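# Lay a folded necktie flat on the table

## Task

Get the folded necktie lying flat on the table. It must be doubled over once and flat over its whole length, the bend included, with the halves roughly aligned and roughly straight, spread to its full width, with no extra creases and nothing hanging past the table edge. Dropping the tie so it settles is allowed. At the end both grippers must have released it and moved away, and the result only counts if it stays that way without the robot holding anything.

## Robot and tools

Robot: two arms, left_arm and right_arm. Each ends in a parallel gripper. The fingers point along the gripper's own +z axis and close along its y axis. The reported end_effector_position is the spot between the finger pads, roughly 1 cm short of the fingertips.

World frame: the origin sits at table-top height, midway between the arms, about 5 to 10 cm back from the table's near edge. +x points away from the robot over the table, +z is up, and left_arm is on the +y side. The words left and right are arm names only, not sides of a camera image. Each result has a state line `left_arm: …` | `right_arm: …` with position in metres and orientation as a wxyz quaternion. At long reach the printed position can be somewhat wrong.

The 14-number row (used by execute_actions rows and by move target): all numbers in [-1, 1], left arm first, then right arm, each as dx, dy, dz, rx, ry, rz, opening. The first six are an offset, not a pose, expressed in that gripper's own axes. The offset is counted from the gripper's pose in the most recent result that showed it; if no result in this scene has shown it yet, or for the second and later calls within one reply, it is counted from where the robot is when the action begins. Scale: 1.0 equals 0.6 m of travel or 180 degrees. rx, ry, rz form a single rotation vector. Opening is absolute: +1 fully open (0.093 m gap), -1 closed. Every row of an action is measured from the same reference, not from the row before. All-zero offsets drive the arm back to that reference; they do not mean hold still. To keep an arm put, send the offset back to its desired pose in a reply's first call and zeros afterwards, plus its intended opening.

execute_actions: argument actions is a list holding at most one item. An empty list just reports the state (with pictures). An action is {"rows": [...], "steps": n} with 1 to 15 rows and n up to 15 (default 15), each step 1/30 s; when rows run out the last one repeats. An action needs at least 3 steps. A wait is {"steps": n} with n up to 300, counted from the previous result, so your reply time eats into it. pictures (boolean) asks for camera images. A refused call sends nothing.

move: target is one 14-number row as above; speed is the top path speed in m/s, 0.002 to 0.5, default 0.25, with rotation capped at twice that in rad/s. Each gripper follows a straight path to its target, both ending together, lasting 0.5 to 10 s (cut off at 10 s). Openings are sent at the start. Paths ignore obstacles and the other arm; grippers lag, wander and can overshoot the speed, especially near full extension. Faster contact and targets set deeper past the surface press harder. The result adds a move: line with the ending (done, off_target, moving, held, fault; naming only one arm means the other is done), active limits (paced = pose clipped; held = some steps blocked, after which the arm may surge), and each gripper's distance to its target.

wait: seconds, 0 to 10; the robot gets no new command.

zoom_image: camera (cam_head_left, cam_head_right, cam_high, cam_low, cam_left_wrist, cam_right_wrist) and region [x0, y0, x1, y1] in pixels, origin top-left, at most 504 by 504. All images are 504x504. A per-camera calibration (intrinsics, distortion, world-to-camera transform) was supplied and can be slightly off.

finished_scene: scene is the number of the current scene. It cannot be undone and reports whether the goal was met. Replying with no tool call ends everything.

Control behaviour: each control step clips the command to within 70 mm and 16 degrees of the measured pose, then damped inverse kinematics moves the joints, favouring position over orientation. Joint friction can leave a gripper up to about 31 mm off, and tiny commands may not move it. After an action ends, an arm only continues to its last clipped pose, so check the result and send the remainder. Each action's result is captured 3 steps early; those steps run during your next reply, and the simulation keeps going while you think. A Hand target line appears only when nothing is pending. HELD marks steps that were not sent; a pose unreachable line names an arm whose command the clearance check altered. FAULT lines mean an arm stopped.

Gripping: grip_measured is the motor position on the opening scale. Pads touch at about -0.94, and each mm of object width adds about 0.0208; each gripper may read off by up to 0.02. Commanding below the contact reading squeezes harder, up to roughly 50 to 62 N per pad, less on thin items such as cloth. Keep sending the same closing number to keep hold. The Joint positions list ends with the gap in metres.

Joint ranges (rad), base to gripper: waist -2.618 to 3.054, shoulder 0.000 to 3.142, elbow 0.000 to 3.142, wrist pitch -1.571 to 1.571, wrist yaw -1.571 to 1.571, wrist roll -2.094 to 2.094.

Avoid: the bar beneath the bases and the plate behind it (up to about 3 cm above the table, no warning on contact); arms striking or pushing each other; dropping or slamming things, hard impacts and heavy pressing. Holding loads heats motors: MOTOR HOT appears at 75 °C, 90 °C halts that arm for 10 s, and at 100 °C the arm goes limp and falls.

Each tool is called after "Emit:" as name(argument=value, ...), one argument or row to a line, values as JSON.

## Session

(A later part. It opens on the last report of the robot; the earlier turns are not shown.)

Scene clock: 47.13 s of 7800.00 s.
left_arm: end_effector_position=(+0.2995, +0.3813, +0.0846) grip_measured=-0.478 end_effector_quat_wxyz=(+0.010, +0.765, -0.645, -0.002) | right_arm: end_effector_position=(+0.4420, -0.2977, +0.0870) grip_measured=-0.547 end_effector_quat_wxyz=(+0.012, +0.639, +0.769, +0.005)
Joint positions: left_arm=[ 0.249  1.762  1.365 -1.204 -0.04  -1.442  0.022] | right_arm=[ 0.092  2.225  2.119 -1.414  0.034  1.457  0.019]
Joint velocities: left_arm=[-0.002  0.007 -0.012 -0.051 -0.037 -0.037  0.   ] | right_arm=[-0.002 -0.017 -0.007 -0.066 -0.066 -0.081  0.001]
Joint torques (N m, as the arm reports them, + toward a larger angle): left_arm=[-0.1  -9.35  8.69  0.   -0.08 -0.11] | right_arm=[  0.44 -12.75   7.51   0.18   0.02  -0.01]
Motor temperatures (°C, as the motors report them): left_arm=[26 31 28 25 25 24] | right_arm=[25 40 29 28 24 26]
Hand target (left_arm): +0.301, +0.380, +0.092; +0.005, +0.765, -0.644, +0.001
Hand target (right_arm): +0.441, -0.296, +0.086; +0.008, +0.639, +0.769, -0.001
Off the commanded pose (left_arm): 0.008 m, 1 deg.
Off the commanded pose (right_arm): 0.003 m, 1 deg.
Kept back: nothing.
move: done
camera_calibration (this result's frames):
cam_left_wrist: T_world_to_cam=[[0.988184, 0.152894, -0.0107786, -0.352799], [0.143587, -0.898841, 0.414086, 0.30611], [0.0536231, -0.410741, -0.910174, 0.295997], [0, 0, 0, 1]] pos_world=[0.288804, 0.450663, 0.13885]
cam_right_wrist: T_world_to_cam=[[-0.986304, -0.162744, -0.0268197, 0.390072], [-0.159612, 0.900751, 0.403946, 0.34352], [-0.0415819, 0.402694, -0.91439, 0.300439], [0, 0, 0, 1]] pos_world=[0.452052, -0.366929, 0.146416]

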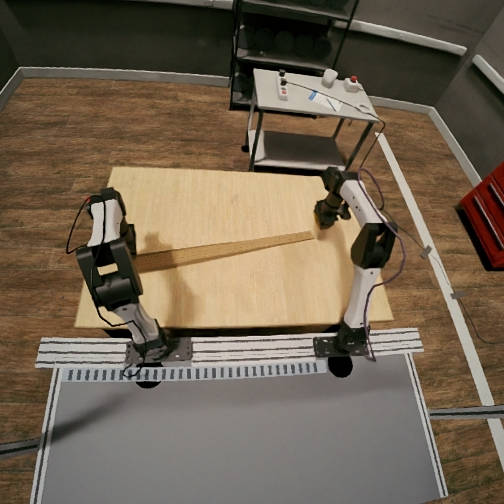

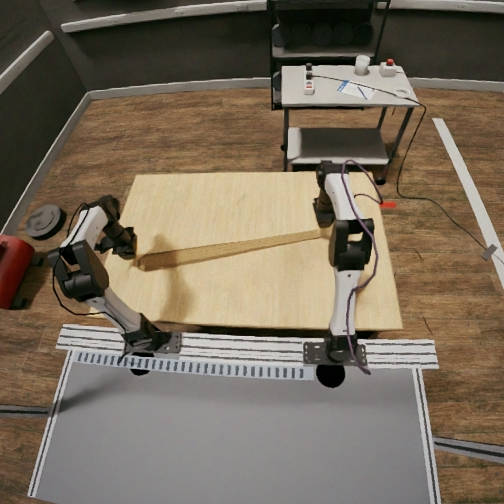

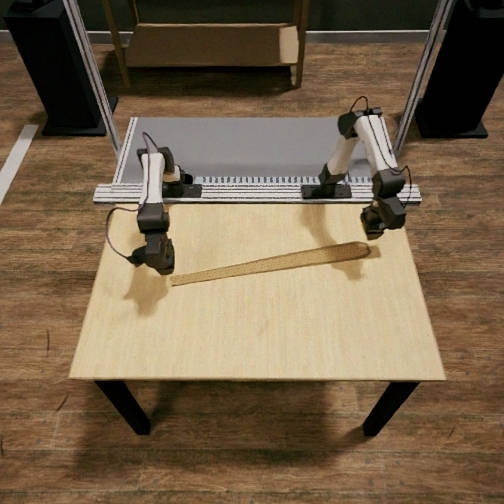

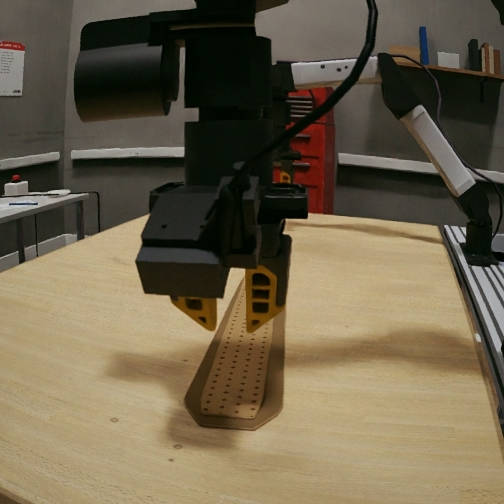

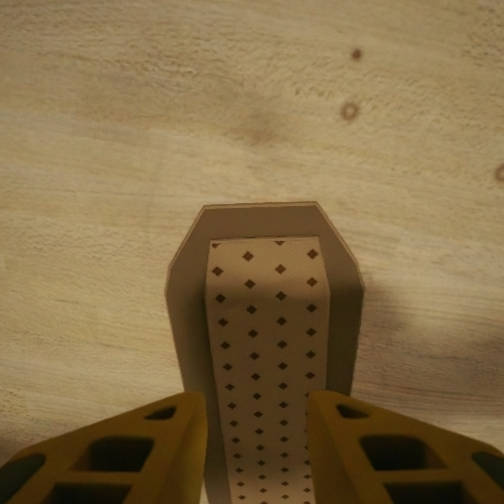

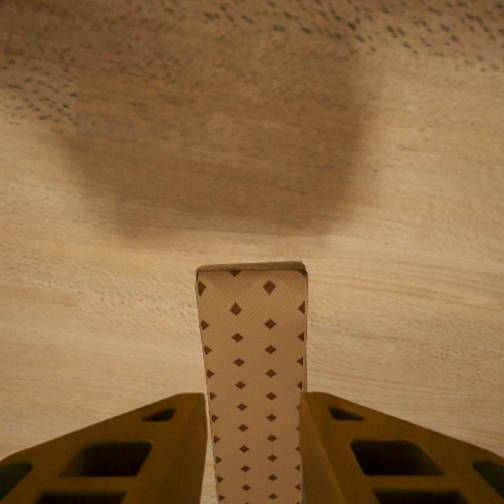

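Emit:
move(
  target=[-0.008, -0.008, 0.09, 0.004, 0, 0, -0.38, 0.043, 0, 0.075, 0.005, 0.0, 0, -0.55],
  speed=0.12,
)

Emit:
move(
  target=[0, 0, 0.065, 0, 0, 0, -0.38, 0, 0, 0.07, 0, 0, 0, -0.55],
  speed=0.05,
)

Scene clock: 48.67 s of 7800.00 s.
left_arm: end_effector_position=(+0.3023, +0.3837, +0.0359) grip_measured=-0.382 end_effector_quat_wxyz=(+0.005, +0.765, -0.644, +0.001) | right_arm: end_effector_position=(+0.4406, -0.2755, +0.0486) grip_measured=-0.547 end_effector_quat_wxyz=(+0.009, +0.640, +0.769, +0.004)
Joint positions: left_arm=[ 0.261  1.808  1.222 -1.003 -0.04  -1.431  0.027] | right_arm=[ 0.14   2.23   1.973 -1.271  0.034  1.506  0.019]
Joint velocities: left_arm=[-0.002 -0.007 -0.002  0.022 -0.022 -0.007 -0.   ] | right_arm=[ 0.002  0.002 -0.007 -0.007  0.022 -0.007 -0.   ]
Joint torques (N m, as the arm reports them, + toward a larger angle): left_arm=[ 0.72 -7.99  6.    0.33 -0.06  0.04] | right_arm=[  0.81 -13.41   5.09   0.41   0.02   0.01]
Motor temperatures (°C, as the motors report them): left_arm=[26 31 28 25 25 24] | right_arm=[25 40 29 28 24 26]
Hand target (left_arm): +0.302, +0.385, +0.031; +0.005, +0.765, -0.645, +0.002
Hand target (right_arm): +0.439, -0.272, +0.042; +0.007, +0.639, +0.769, -0.000
Off the commanded pose (left_arm): 0.006 m, 0 deg.
Off the commanded pose (right_arm): 0.008 m, 1 deg.
Kept back: nothing.
move: done
camera_calibration (this result's frames):
cam_left_wrist: T_world_to_cam=[[0.987916, 0.154986, 0.00121552, -0.357666], [0.140677, -0.899943, 0.41269, 0.329373], [0.0650552, -0.407532, -0.910871, 0.247862], [0, 0, 0, 1]] pos_world=[0.290884, 0.452862, 0.0902763]
cam_right_wrist: T_world_to_cam=[[-0.986677, -0.161379, -0.0206211, 0.39144], [-0.155744, 0.900285, 0.406486, 0.336801], [-0.0470335, 0.404282, -0.913424, 0.25912], [0, 0, 0, 1]] pos_world=[0.450867, -0.344804, 0.107853]

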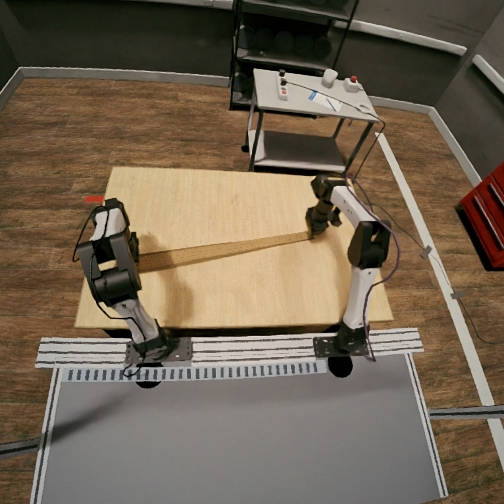

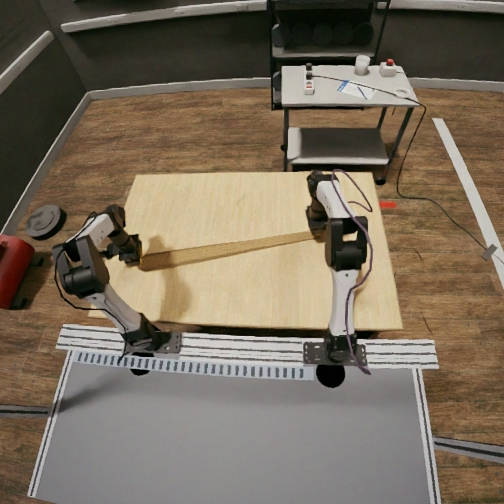

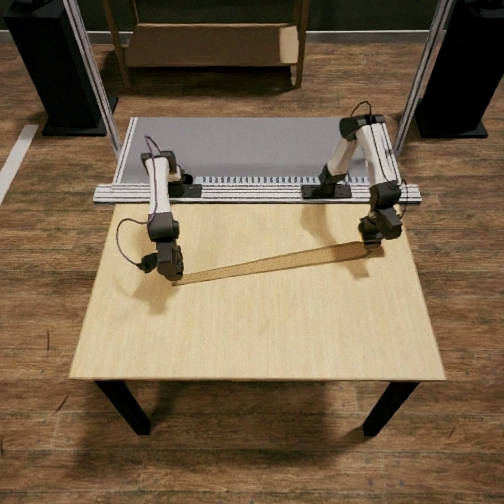

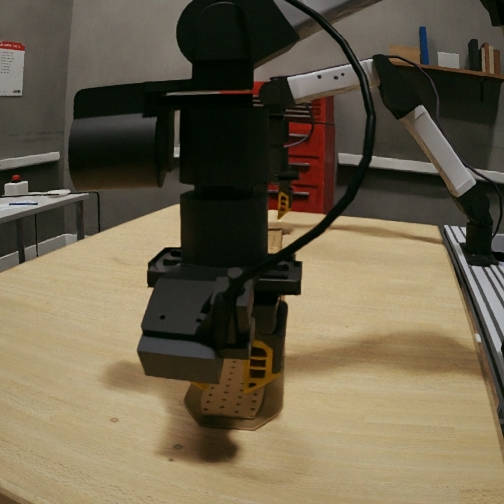

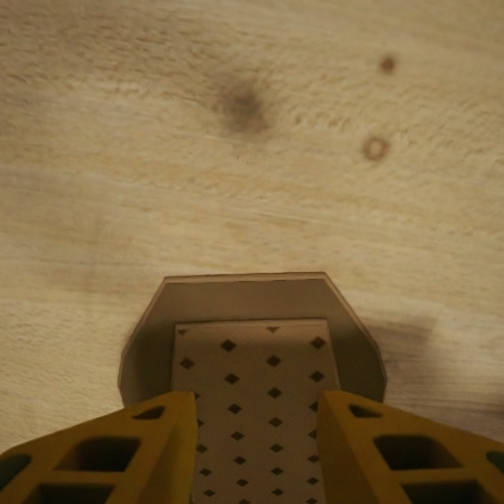

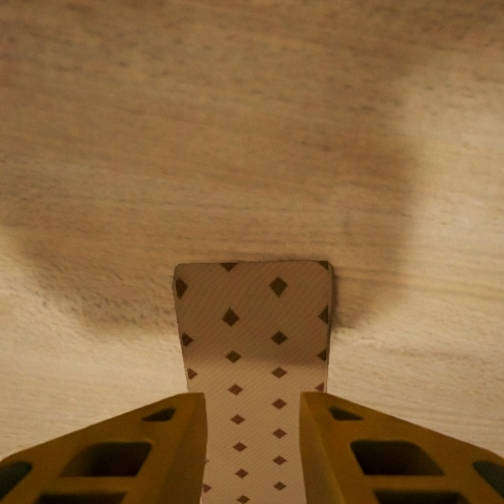

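Scene clock: 49.73 s of 7800.00 s.
left_arm: end_effector_position=(+0.3003, +0.3819, +0.0136) grip_measured=-0.382 end_effector_quat_wxyz=(+0.006, +0.765, -0.644, +0.000) | right_arm: end_effector_position=(+0.4428, -0.2745, +0.0225) grip_measured=-0.547 end_effector_quat_wxyz=(+0.014, +0.640, +0.768, +0.008)
Joint positions: left_arm=[ 0.261  1.834  1.16  -0.919 -0.04  -1.431  0.027] | right_arm=[ 0.14   2.238  1.881 -1.159  0.034  1.506  0.019]
Joint velocities: left_arm=[-0.022  0.012 -0.007 -0.037  0.037  0.125 -0.   ] | right_arm=[ 0.012 -0.012  0.002  0.007 -0.081 -0.066 -0.   ]
Joint torques (N m, as the arm reports them, + toward a larger angle): left_arm=[ 0.48 -6.28  3.78  0.79 -0.07 -0.01] | right_arm=[ -0.1  -12.47   3.66   0.66  -0.02  -0.07]
Motor temperatures (°C, as the motors report them): left_arm=[26 31 28 25 25 24] | right_arm=[25 40 29 28 24 26]
Hand target (left_arm): +0.301, +0.382, -0.002; +0.005, +0.765, -0.644, +0.001
Hand target (right_arm): +0.441, -0.275, +0.007; +0.009, +0.640, +0.769, +0.003
Off the commanded pose (left_arm): 0.017 m, 0 deg.
Off the commanded pose (right_arm): 0.016 m, 1 deg.
Kept back: nothing.
move: off_target (left_arm, right_arm)
camera_calibration (this result's frames):
cam_left_wrist: T_world_to_cam=[[0.987943, 0.154791, -0.00292523, -0.35524], [0.142148, -0.89944, 0.413282, 0.33663], [0.0613413, -0.408714, -0.910599, 0.228567], [0, 0, 0, 1]] pos_world=[0.289085, 0.451185, 0.0679705]
cam_right_wrist: T_world_to_cam=[[-0.986392, -0.161024, -0.0331893, 0.393516], [-0.160532, 0.899731, 0.40585, 0.348899], [-0.0354901, 0.405655, -0.913337, 0.230272], [0, 0, 0, 1]] pos_world=[0.452344, -0.343961, 0.0817762]

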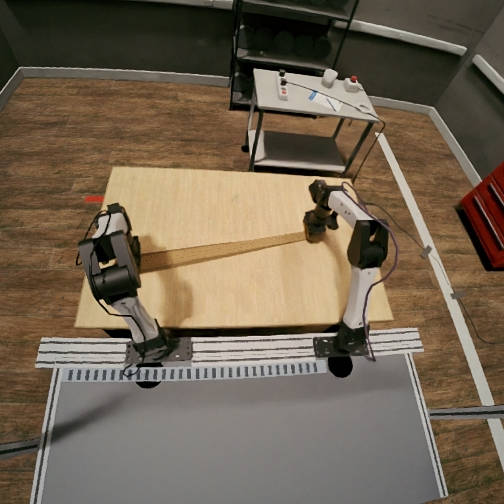

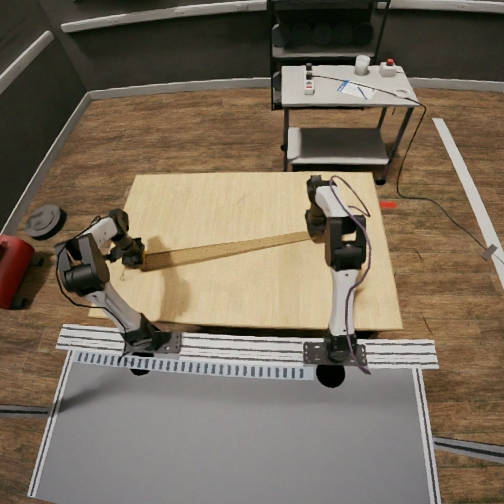

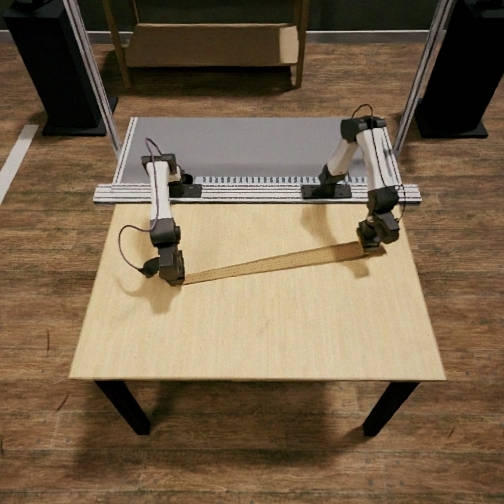

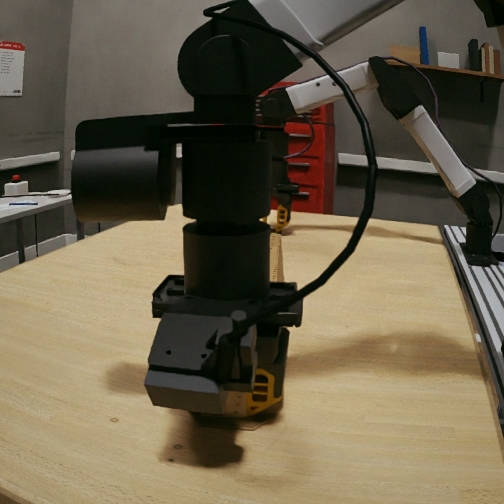

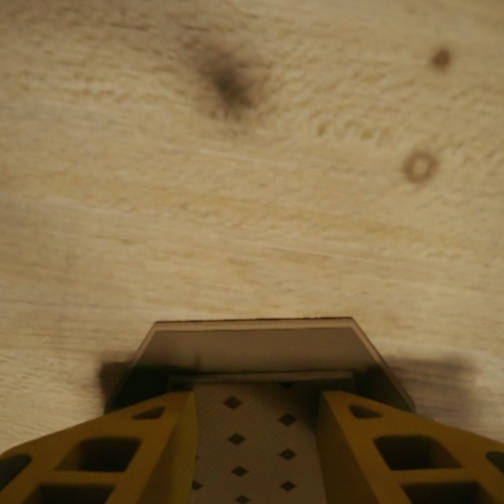

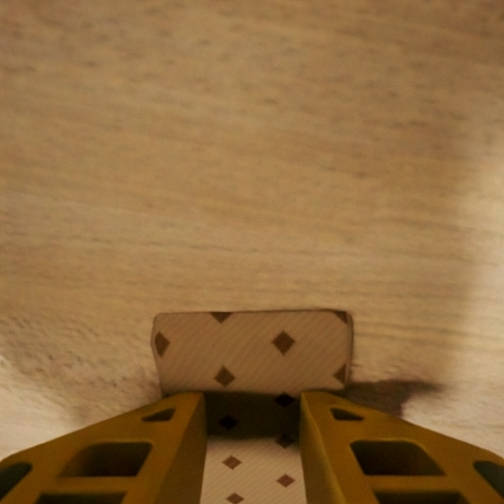

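Emit:
move(
  target=[0, 0, -0.045, 0, 0, 0, -0.38, 0, 0, -0.045, 0.006, 0, 0, -0.55],
  speed=0.1,
)

Emit:
move(
  target=[0.04, 0, 0, 0, 0, 0, -0.48, 0.15, -0.003, -0.008, 0, 0, 0, -0.55],
  speed=0.15,
)

Scene clock: 50.93 s of 7800.00 s.
left_arm: end_effector_position=(+0.2983, +0.3823, +0.0334) grip_measured=-0.382 end_effector_quat_wxyz=(+0.011, +0.765, -0.644, -0.003) | right_arm: end_effector_position=(+0.4425, -0.2752, +0.0470) grip_measured=-0.547 end_effector_quat_wxyz=(+0.010, +0.640, +0.769, +0.005)
Joint positions: left_arm=[ 0.261  1.81   1.214 -1.009 -0.04  -1.431  0.027] | right_arm=[ 0.14   2.238  1.979 -1.268  0.034  1.506  0.019]
Joint velocities: left_arm=[ 0.002 -0.012 -0.002 -0.066  0.007 -0.051 -0.001] | right_arm=[-0.002 -0.002 -0.007 -0.037  0.037 -0.037  0.   ]
Joint torques (N m, as the arm reports them, + toward a larger angle): left_arm=[ 0.16 -9.64  8.4  -0.02 -0.07 -0.07] | right_arm=[  0.22 -13.6    7.59   0.16   0.    -0.03]
Motor temperatures (°C, as the motors report them): left_arm=[26 31 28 25 25 24] | right_arm=[25 40 29 28 24 26]
Hand target (left_arm): +0.301, +0.383, +0.041; +0.006, +0.765, -0.644, +0.000
Hand target (right_arm): +0.442, -0.275, +0.050; +0.008, +0.640, +0.769, +0.001
Off the commanded pose (left_arm): 0.008 m, 1 deg.
Off the commanded pose (right_arm): 0.003 m, 0 deg.
Kept back: nothing.
move: done
camera_calibration (this result's frames):
cam_left_wrist: T_world_to_cam=[[0.987927, 0.154194, -0.0149697, -0.352644], [0.146442, -0.897975, 0.414965, 0.327158], [0.0505425, -0.412148, -0.909714, 0.251301], [0, 0, 0, 1]] pos_world=[0.287775, 0.451728, 0.0875742]
cam_right_wrist: T_world_to_cam=[[-0.986644, -0.161327, -0.0225256, 0.393503], [-0.15647, 0.900201, 0.406393, 0.337796], [-0.0452845, 0.40449, -0.913421, 0.256962], [0, 0, 0, 1]] pos_world=[0.452739, -0.344541, 0.1063]

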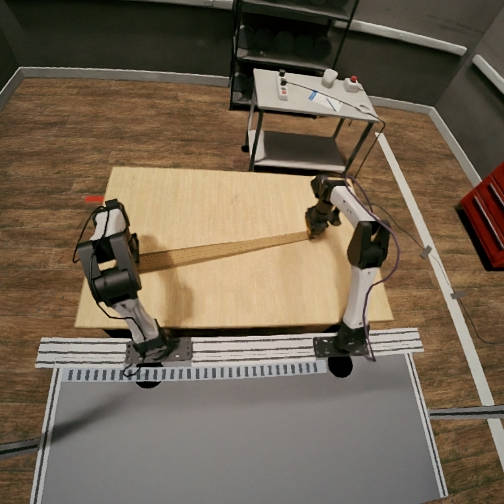

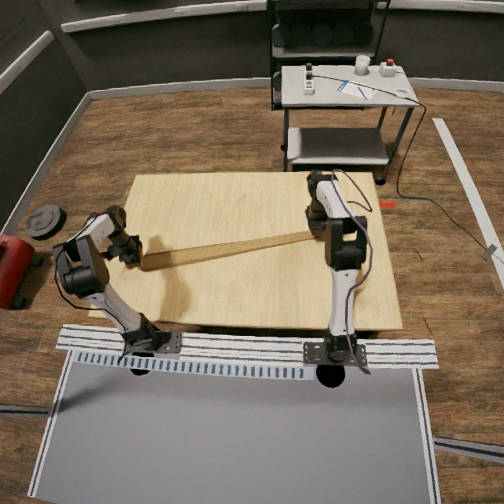

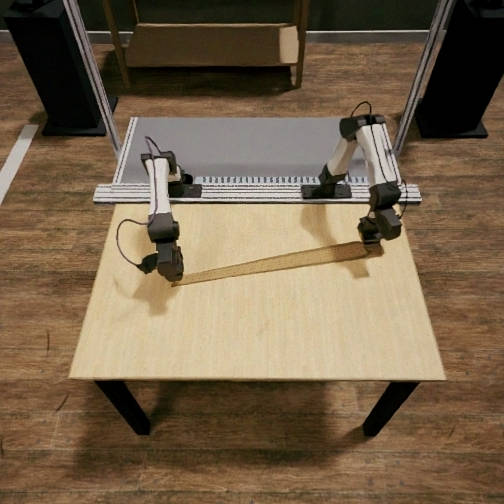

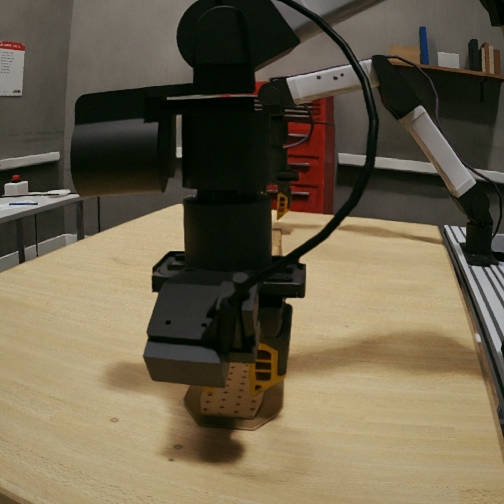

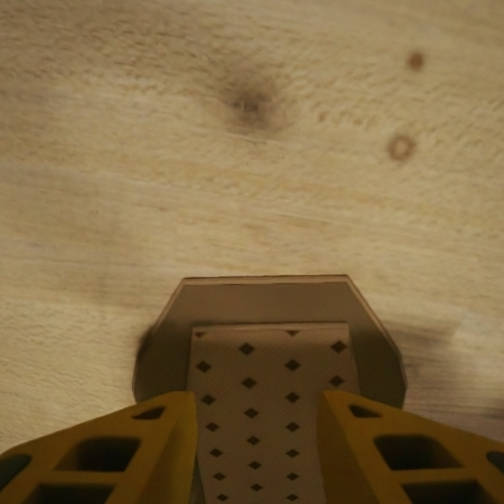

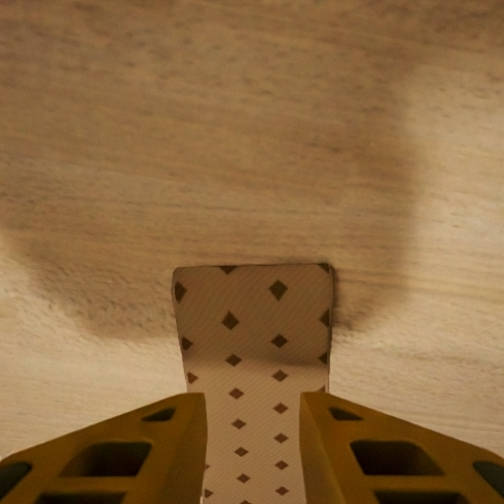

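Scene clock: 52.00 s of 7800.00 s.
left_arm: end_effector_position=(+0.3038, +0.3646, +0.0342) grip_measured=-0.478 end_effector_quat_wxyz=(+0.010, +0.767, -0.641, -0.003) | right_arm: end_effector_position=(+0.4262, -0.1871, +0.0517) grip_measured=-0.547 end_effector_quat_wxyz=(+0.010, +0.637, +0.770, +0.013)
Joint positions: left_arm=[ 0.201  1.81   1.214 -1.009 -0.04  -1.498  0.022] | right_arm=[ 0.341  2.239  1.991 -1.271  0.034  1.7    0.019]
Joint velocities: left_arm=[-0.002 -0.022 -0.002 -0.051  0.066  0.11   0.001] | right_arm=[-0.022  0.007 -0.012  0.007 -0.022  0.081 -0.   ]
Joint torques (N m, as the arm reports them, + toward a larger angle): left_arm=[-0.78 -9.37  5.79  0.13 -0.05 -0.11] | right_arm=[  0.39 -13.1    7.7    0.17   0.05   0.01]
Motor temperatures (°C, as the motors report them): left_arm=[26 31 28 25 25 24] | right_arm=[25 40 29 28 24 26]
Hand target (left_arm): +0.302, +0.359, +0.034; +0.011, +0.765, -0.644, -0.003
Hand target (right_arm): +0.426, -0.187, +0.052; +0.010, +0.640, +0.769, +0.007
Off the commanded pose (left_arm): 0.006 m, 0 deg.
Off the commanded pose (right_arm): 0.002 m, 1 deg.
Kept back: nothing.
move: done
camera_calibration (this result's frames):
cam_left_wrist: T_world_to_cam=[[0.986859, 0.161063, -0.0129234, -0.357615], [0.151978, -0.898071, 0.41276, 0.308586], [0.0548744, -0.4093, -0.910748, 0.242222], [0, 0, 0, 1]] pos_world=[0.292726, 0.433873, 0.0886093]
cam_right_wrist: T_world_to_cam=[[-0.985306, -0.16714, -0.0351655, 0.390686], [-0.166519, 0.894229, 0.415482, 0.256761], [-0.0379974, 0.415233, -0.908921, 0.223546], [0, 0, 0, 1]] pos_world=[0.436195, -0.257128, 0.110245]

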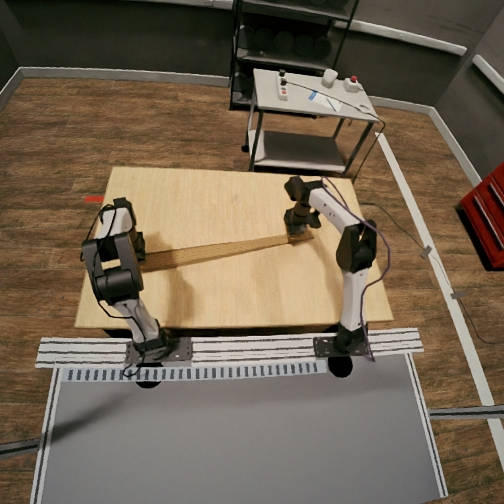

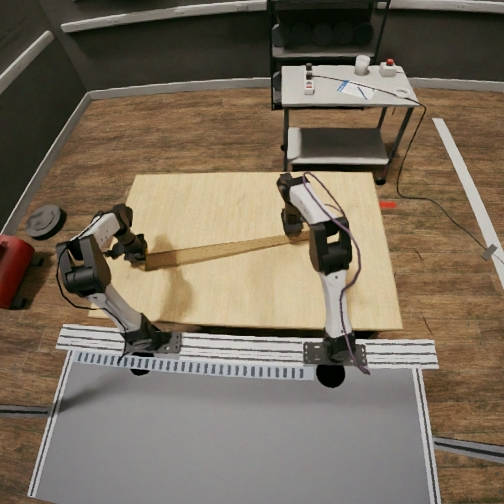

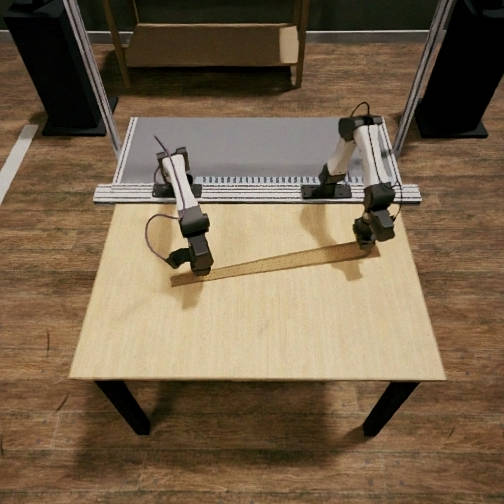

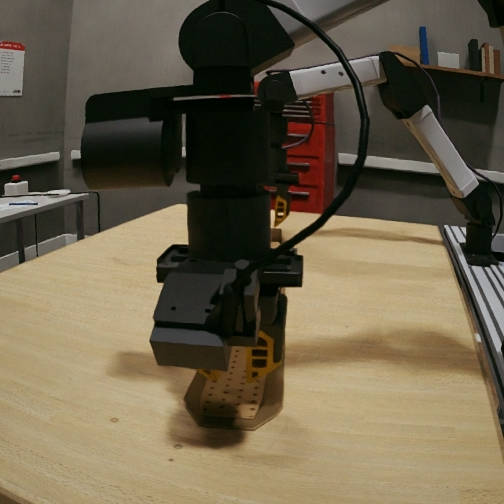

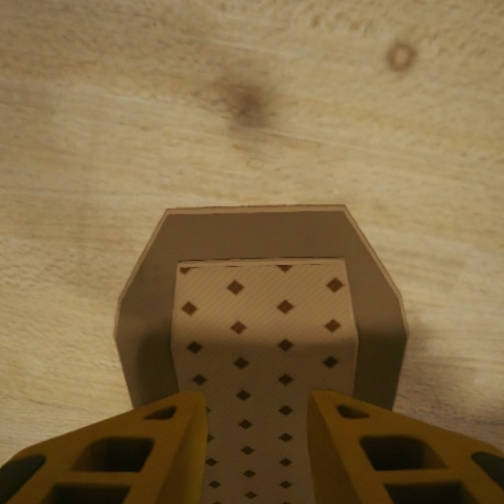

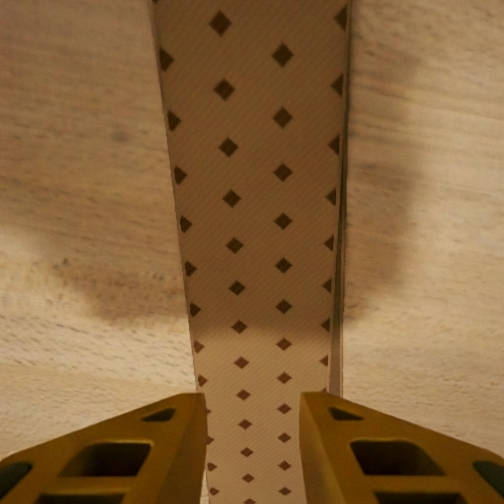

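Emit:
move(
  target=[0, -0.004, 0.062, 0.005, -0.004, 0, -0.48, 0, -0.005, 0.08, 0.008, 0, 0, -0.55],
  speed=0.05,
)

Scene clock: 54.73 s of 7800.00 s.
left_arm: end_effector_position=(+0.3031, +0.3638, +0.0137) grip_measured=-0.478 end_effector_quat_wxyz=(+0.006, +0.768, -0.641, -0.001) | right_arm: end_effector_position=(+0.4251, -0.1866, +0.0219) grip_measured=-0.547 end_effector_quat_wxyz=(+0.007, +0.638, +0.770, +0.007)
Joint positions: left_arm=[ 0.201  1.828  1.149 -0.917 -0.042 -1.499  0.022] | right_arm=[ 0.341  2.262  1.91  -1.182  0.034  1.703  0.019]
Joint velocities: left_arm=[ 0.002  0.007  0.007  0.022 -0.007  0.022  0.001] | right_arm=[-0.007  0.002 -0.007  0.066 -0.066 -0.022 -0.   ]
Joint torques (N m, as the arm reports them, + toward a larger angle): left_arm=[ 0.04 -6.37  3.59  0.81 -0.17 -0.07] | right_arm=[ -0.16 -12.21   3.5    0.69  -0.05  -0.09]
Motor temperatures (°C, as the motors report them): left_arm=[26 31 28 25 25 24] | right_arm=[25 41 30 28 24 26]
Hand target (left_arm): +0.305, +0.364, -0.002; +0.001, +0.767, -0.641, -0.003
Hand target (right_arm): +0.424, -0.187, +0.004; +0.002, +0.637, +0.771, +0.002
Off the commanded pose (left_arm): 0.017 m, 1 deg.
Off the commanded pose (right_arm): 0.018 m, 1 deg.
Kept back: nothing.
move: off_target (left_arm, right_arm)
camera_calibration (this result's frames):
cam_left_wrist: T_world_to_cam=[[0.986682, 0.162614, -0.00399081, -0.357654], [0.149913, -0.899544, 0.410301, 0.317639], [0.0631309, -0.405434, -0.911942, 0.219278], [0, 0, 0, 1]] pos_world=[0.29143, 0.432792, 0.0682136]
cam_right_wrist: T_world_to_cam=[[-0.986058, -0.165045, -0.0212266, 0.389014], [-0.158945, 0.896404, 0.413759, 0.265673], [-0.0492611, 0.411364, -0.910139, 0.200294], [0, 0, 0, 1]] pos_world=[0.435684, -0.256339, 0.0806277]

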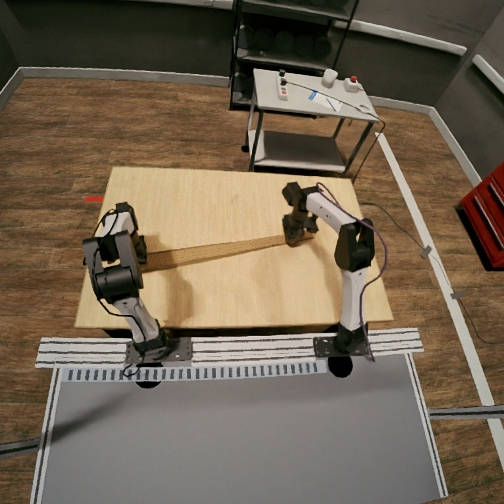

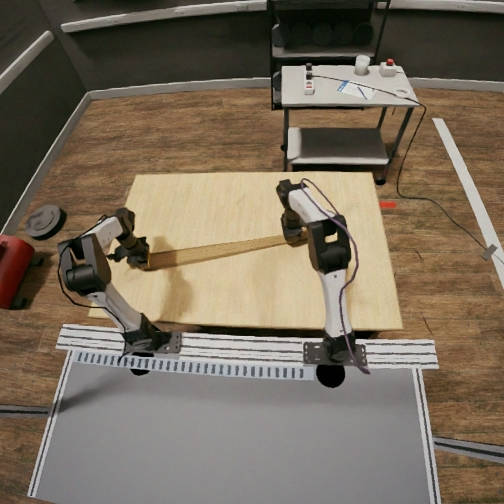

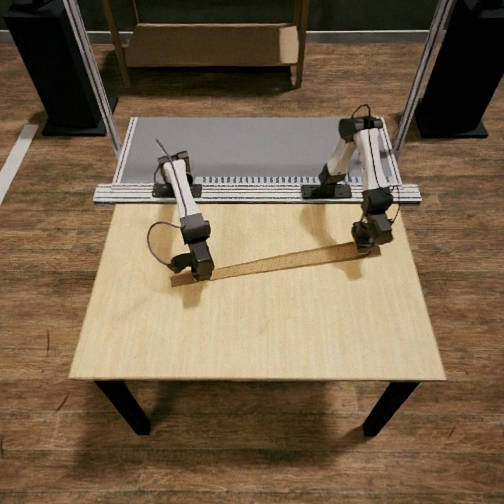

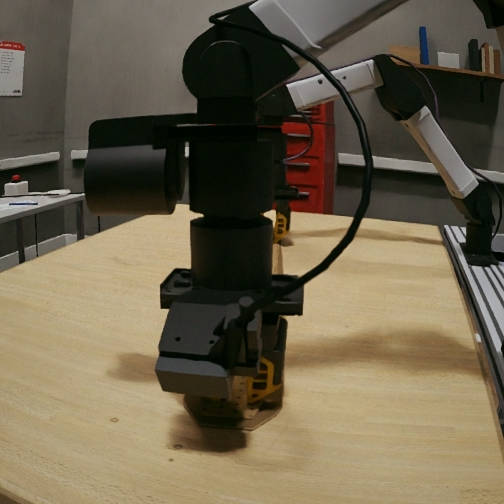

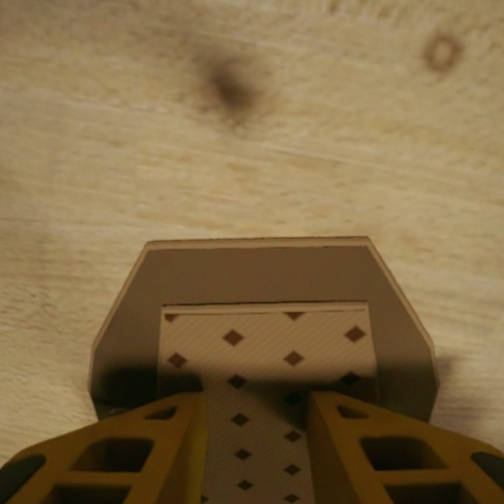

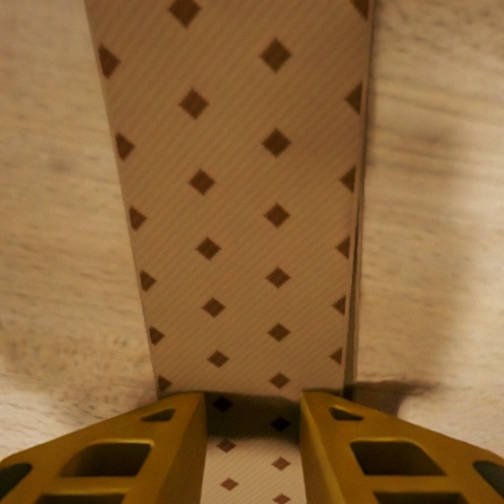

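Emit:
move(
  target=[0, 0, -0.045, 0, 0, 0, -0.48, 0, 0, -0.045, 0.0, 0, 0, -0.55],
  speed=0.1,
)

Emit:
move(
  target=[0.03, 0.2, -0.25, 0, 0, 0, -0.48, -0.18, 0.0, -0.005, 0, 0, 0, -0.9],
  speed=0.25,
)

Scene clock: 55.90 s of 7800.00 s.
left_arm: end_effector_position=(+0.3010, +0.3642, +0.0333) grip_measured=-0.478 end_effector_quat_wxyz=(+0.011, +0.767, -0.641, -0.005) | right_arm: end_effector_position=(+0.4240, -0.1874, +0.0390) grip_measured=-0.547 end_effector_quat_wxyz=(+0.004, +0.638, +0.770, +0.002)
Joint positions: left_arm=[ 0.201  1.804  1.203 -1.007 -0.042 -1.499  0.022] | right_arm=[ 0.341  2.26   1.975 -1.259  0.034  1.703  0.019]
Joint velocities: left_arm=[-0.012 -0.002  0.012 -0.022  0.022 -0.007  0.001] | right_arm=[-0.002 -0.002 -0.002 -0.022 -0.022 -0.066  0.001]
Joint torques (N m, as the arm reports them, + toward a larger angle): left_arm=[ 0.15 -9.63  8.45 -0.05 -0.08 -0.07] | right_arm=[  0.19 -15.3    7.58   0.12  -0.02  -0.04]
Motor temperatures (°C, as the motors report them): left_arm=[26 31 28 25 25 24] | right_arm=[25 41 30 28 24 26]
Hand target (left_arm): +0.303, +0.364, +0.040; +0.006, +0.768, -0.641, -0.001
Hand target (right_arm): +0.425, -0.187, +0.049; +0.007, +0.638, +0.770, +0.007
Off the commanded pose (left_arm): 0.008 m, 1 deg.
Off the commanded pose (right_arm): 0.010 m, 1 deg.
Kept back: nothing.
move: done
camera_calibration (this result's frames):
cam_left_wrist: T_world_to_cam=[[0.986651, 0.16201, -0.0165158, -0.354918], [0.154395, -0.898345, 0.411265, 0.308413], [0.0517925, -0.408325, -0.911366, 0.241974], [0, 0, 0, 1]] pos_world=[0.290031, 0.433366, 0.0878259]
cam_right_wrist: T_world_to_cam=[[-0.986165, -0.165399, -0.0110534, 0.387798], [-0.155182, 0.897691, 0.412396, 0.257939], [-0.0582871, 0.408405, -0.910938, 0.219419], [0, 0, 0, 1]] pos_world=[0.43525, -0.25702, 0.0977907]

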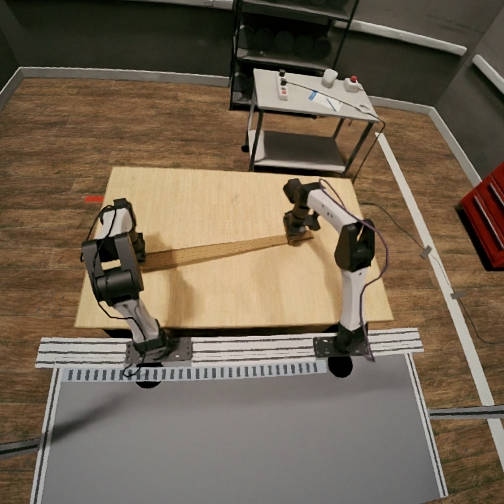

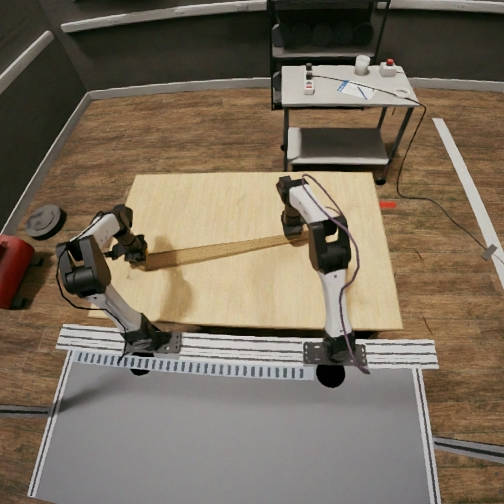

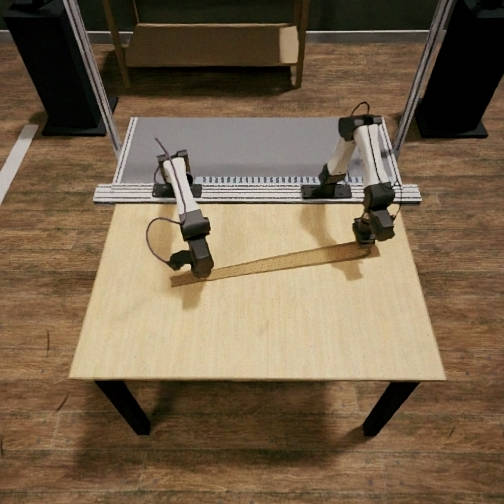

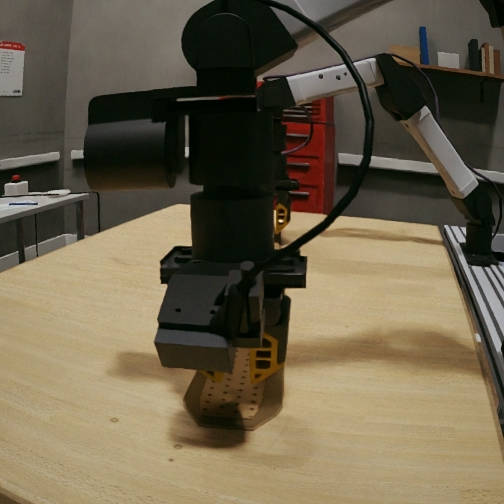

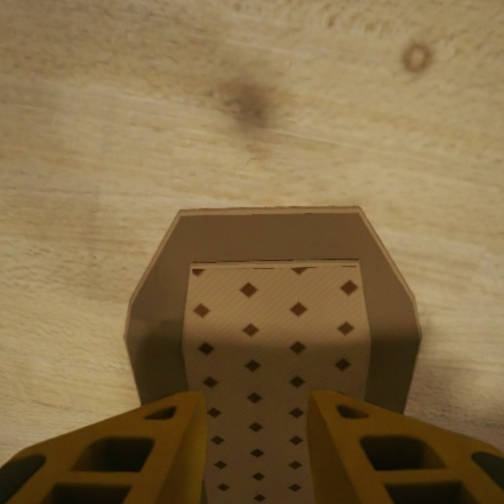

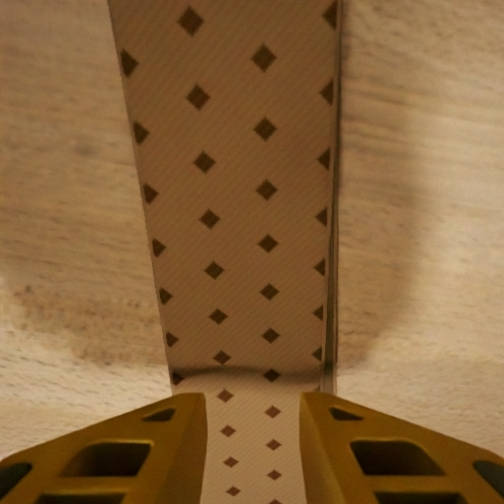

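Scene clock: 57.20 s of 7800.00 s.
left_arm: end_effector_position=(+0.1907, +0.3338, +0.1813) grip_measured=-0.478 end_effector_quat_wxyz=(-0.021, +0.769, -0.638, +0.019) | right_arm: end_effector_position=(+0.4441, -0.2968, +0.0360) grip_measured=-0.897 end_effector_quat_wxyz=(+0.004, +0.644, +0.765, -0.003)
Joint positions: left_arm=[ 0.157  1.271  1.291 -1.55  -0.042 -1.547  0.022] | right_arm=[ 0.091  2.26   1.975 -1.259  0.034  1.468  0.002]
Joint velocities: left_arm=[-0.002 -0.007 -0.007  0.007 -0.066 -0.022 -0.   ] | right_arm=[ 0.012  0.012 -0.012 -0.022  0.037  0.037  0.   ]
Joint torques (N m, as the arm reports them, + toward a larger angle): left_arm=[-0.71 -3.79  8.29  0.18 -0.06 -0.11] | right_arm=[  0.44 -15.59   5.84   0.26  -0.05  -0.11]
Motor temperatures (°C, as the motors report them): left_arm=[26 31 28 25 25 24] | right_arm=[25 41 30 28 24 26]
Hand target (left_arm): +0.190, +0.330, +0.185; -0.021, +0.767, -0.640, +0.021
Hand target (right_arm): +0.442, -0.294, +0.041; +0.004, +0.638, +0.770, +0.000
Off the commanded pose (left_arm): 0.009 m, 5 deg.
Off the commanded pose (right_arm): 0.007 m, 1 deg.
joint sent to its limit (left arm) — the command would take joint 4 (wrist pitch) past its lower limit, so that joint was sent only as far as its limit.
Kept back: nothing.
move: off_target (left_arm)
camera_calibration (this result's frames):
cam_left_wrist: T_world_to_cam=[[0.983684, 0.168563, 0.0628592, -0.254729], [0.129082, -0.904696, 0.406034, 0.245197], [0.125311, -0.391295, -0.911694, 0.350497], [0, 0, 0, 1]] pos_world=[0.175002, 0.401915, 0.236]
cam_right_wrist: T_world_to_cam=[[-0.988485, -0.151289, -0.00297799, 0.39441], [-0.139447, 0.903119, 0.406116, 0.355333], [-0.0587513, 0.401854, -0.913817, 0.260907], [0, 0, 0, 1]] pos_world=[0.454747, -0.366085, 0.0952892]

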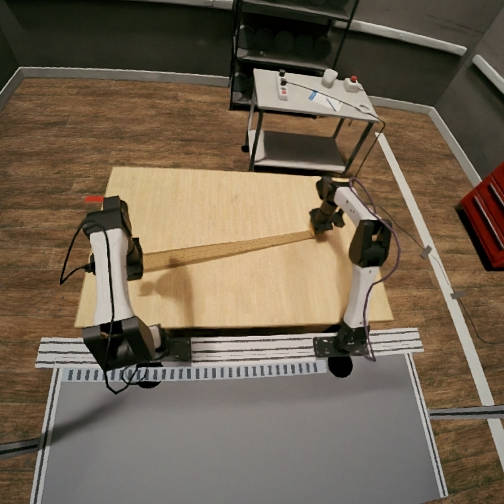

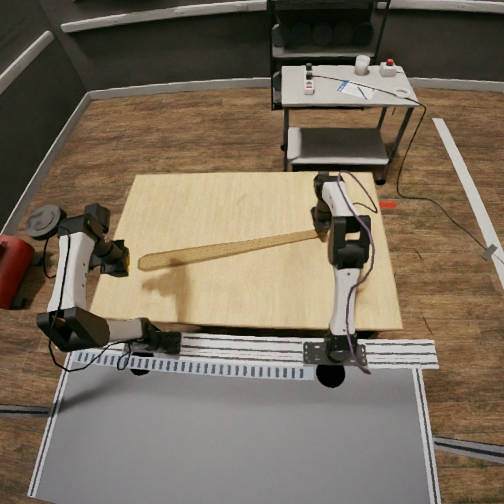

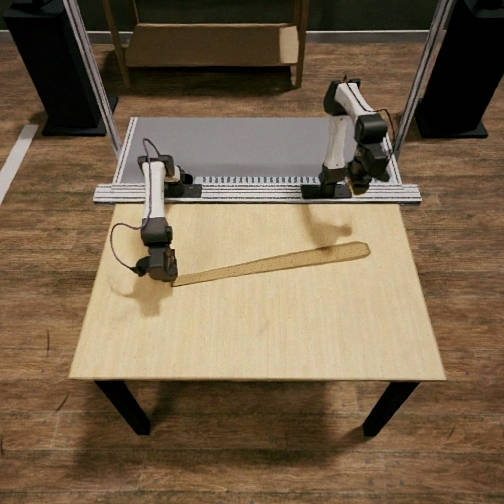

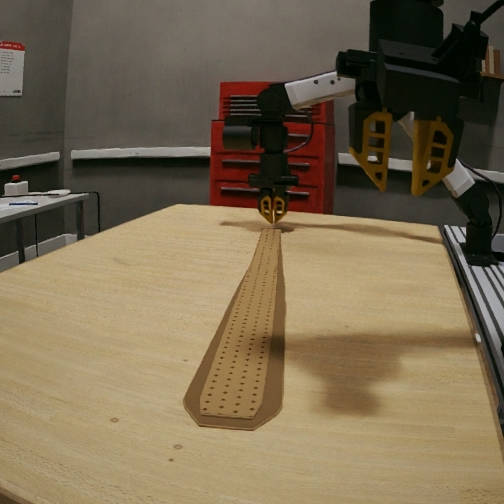

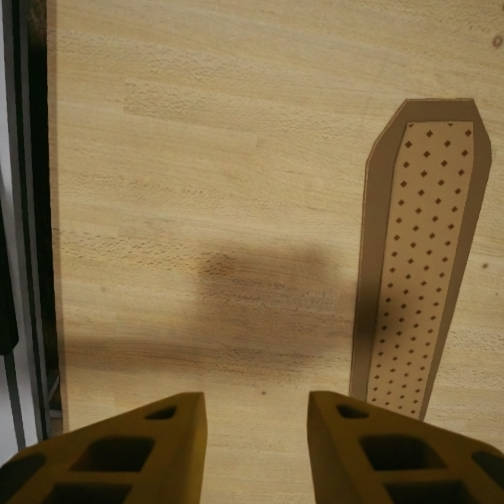

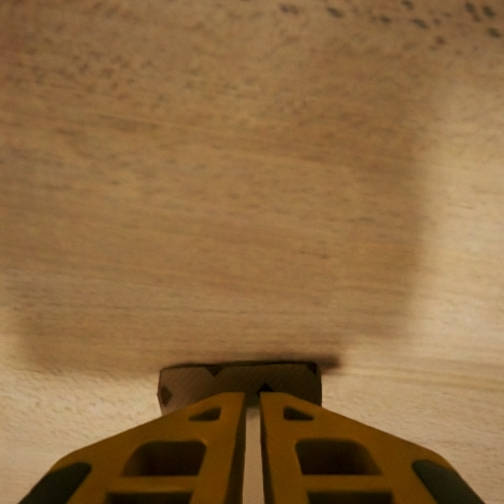

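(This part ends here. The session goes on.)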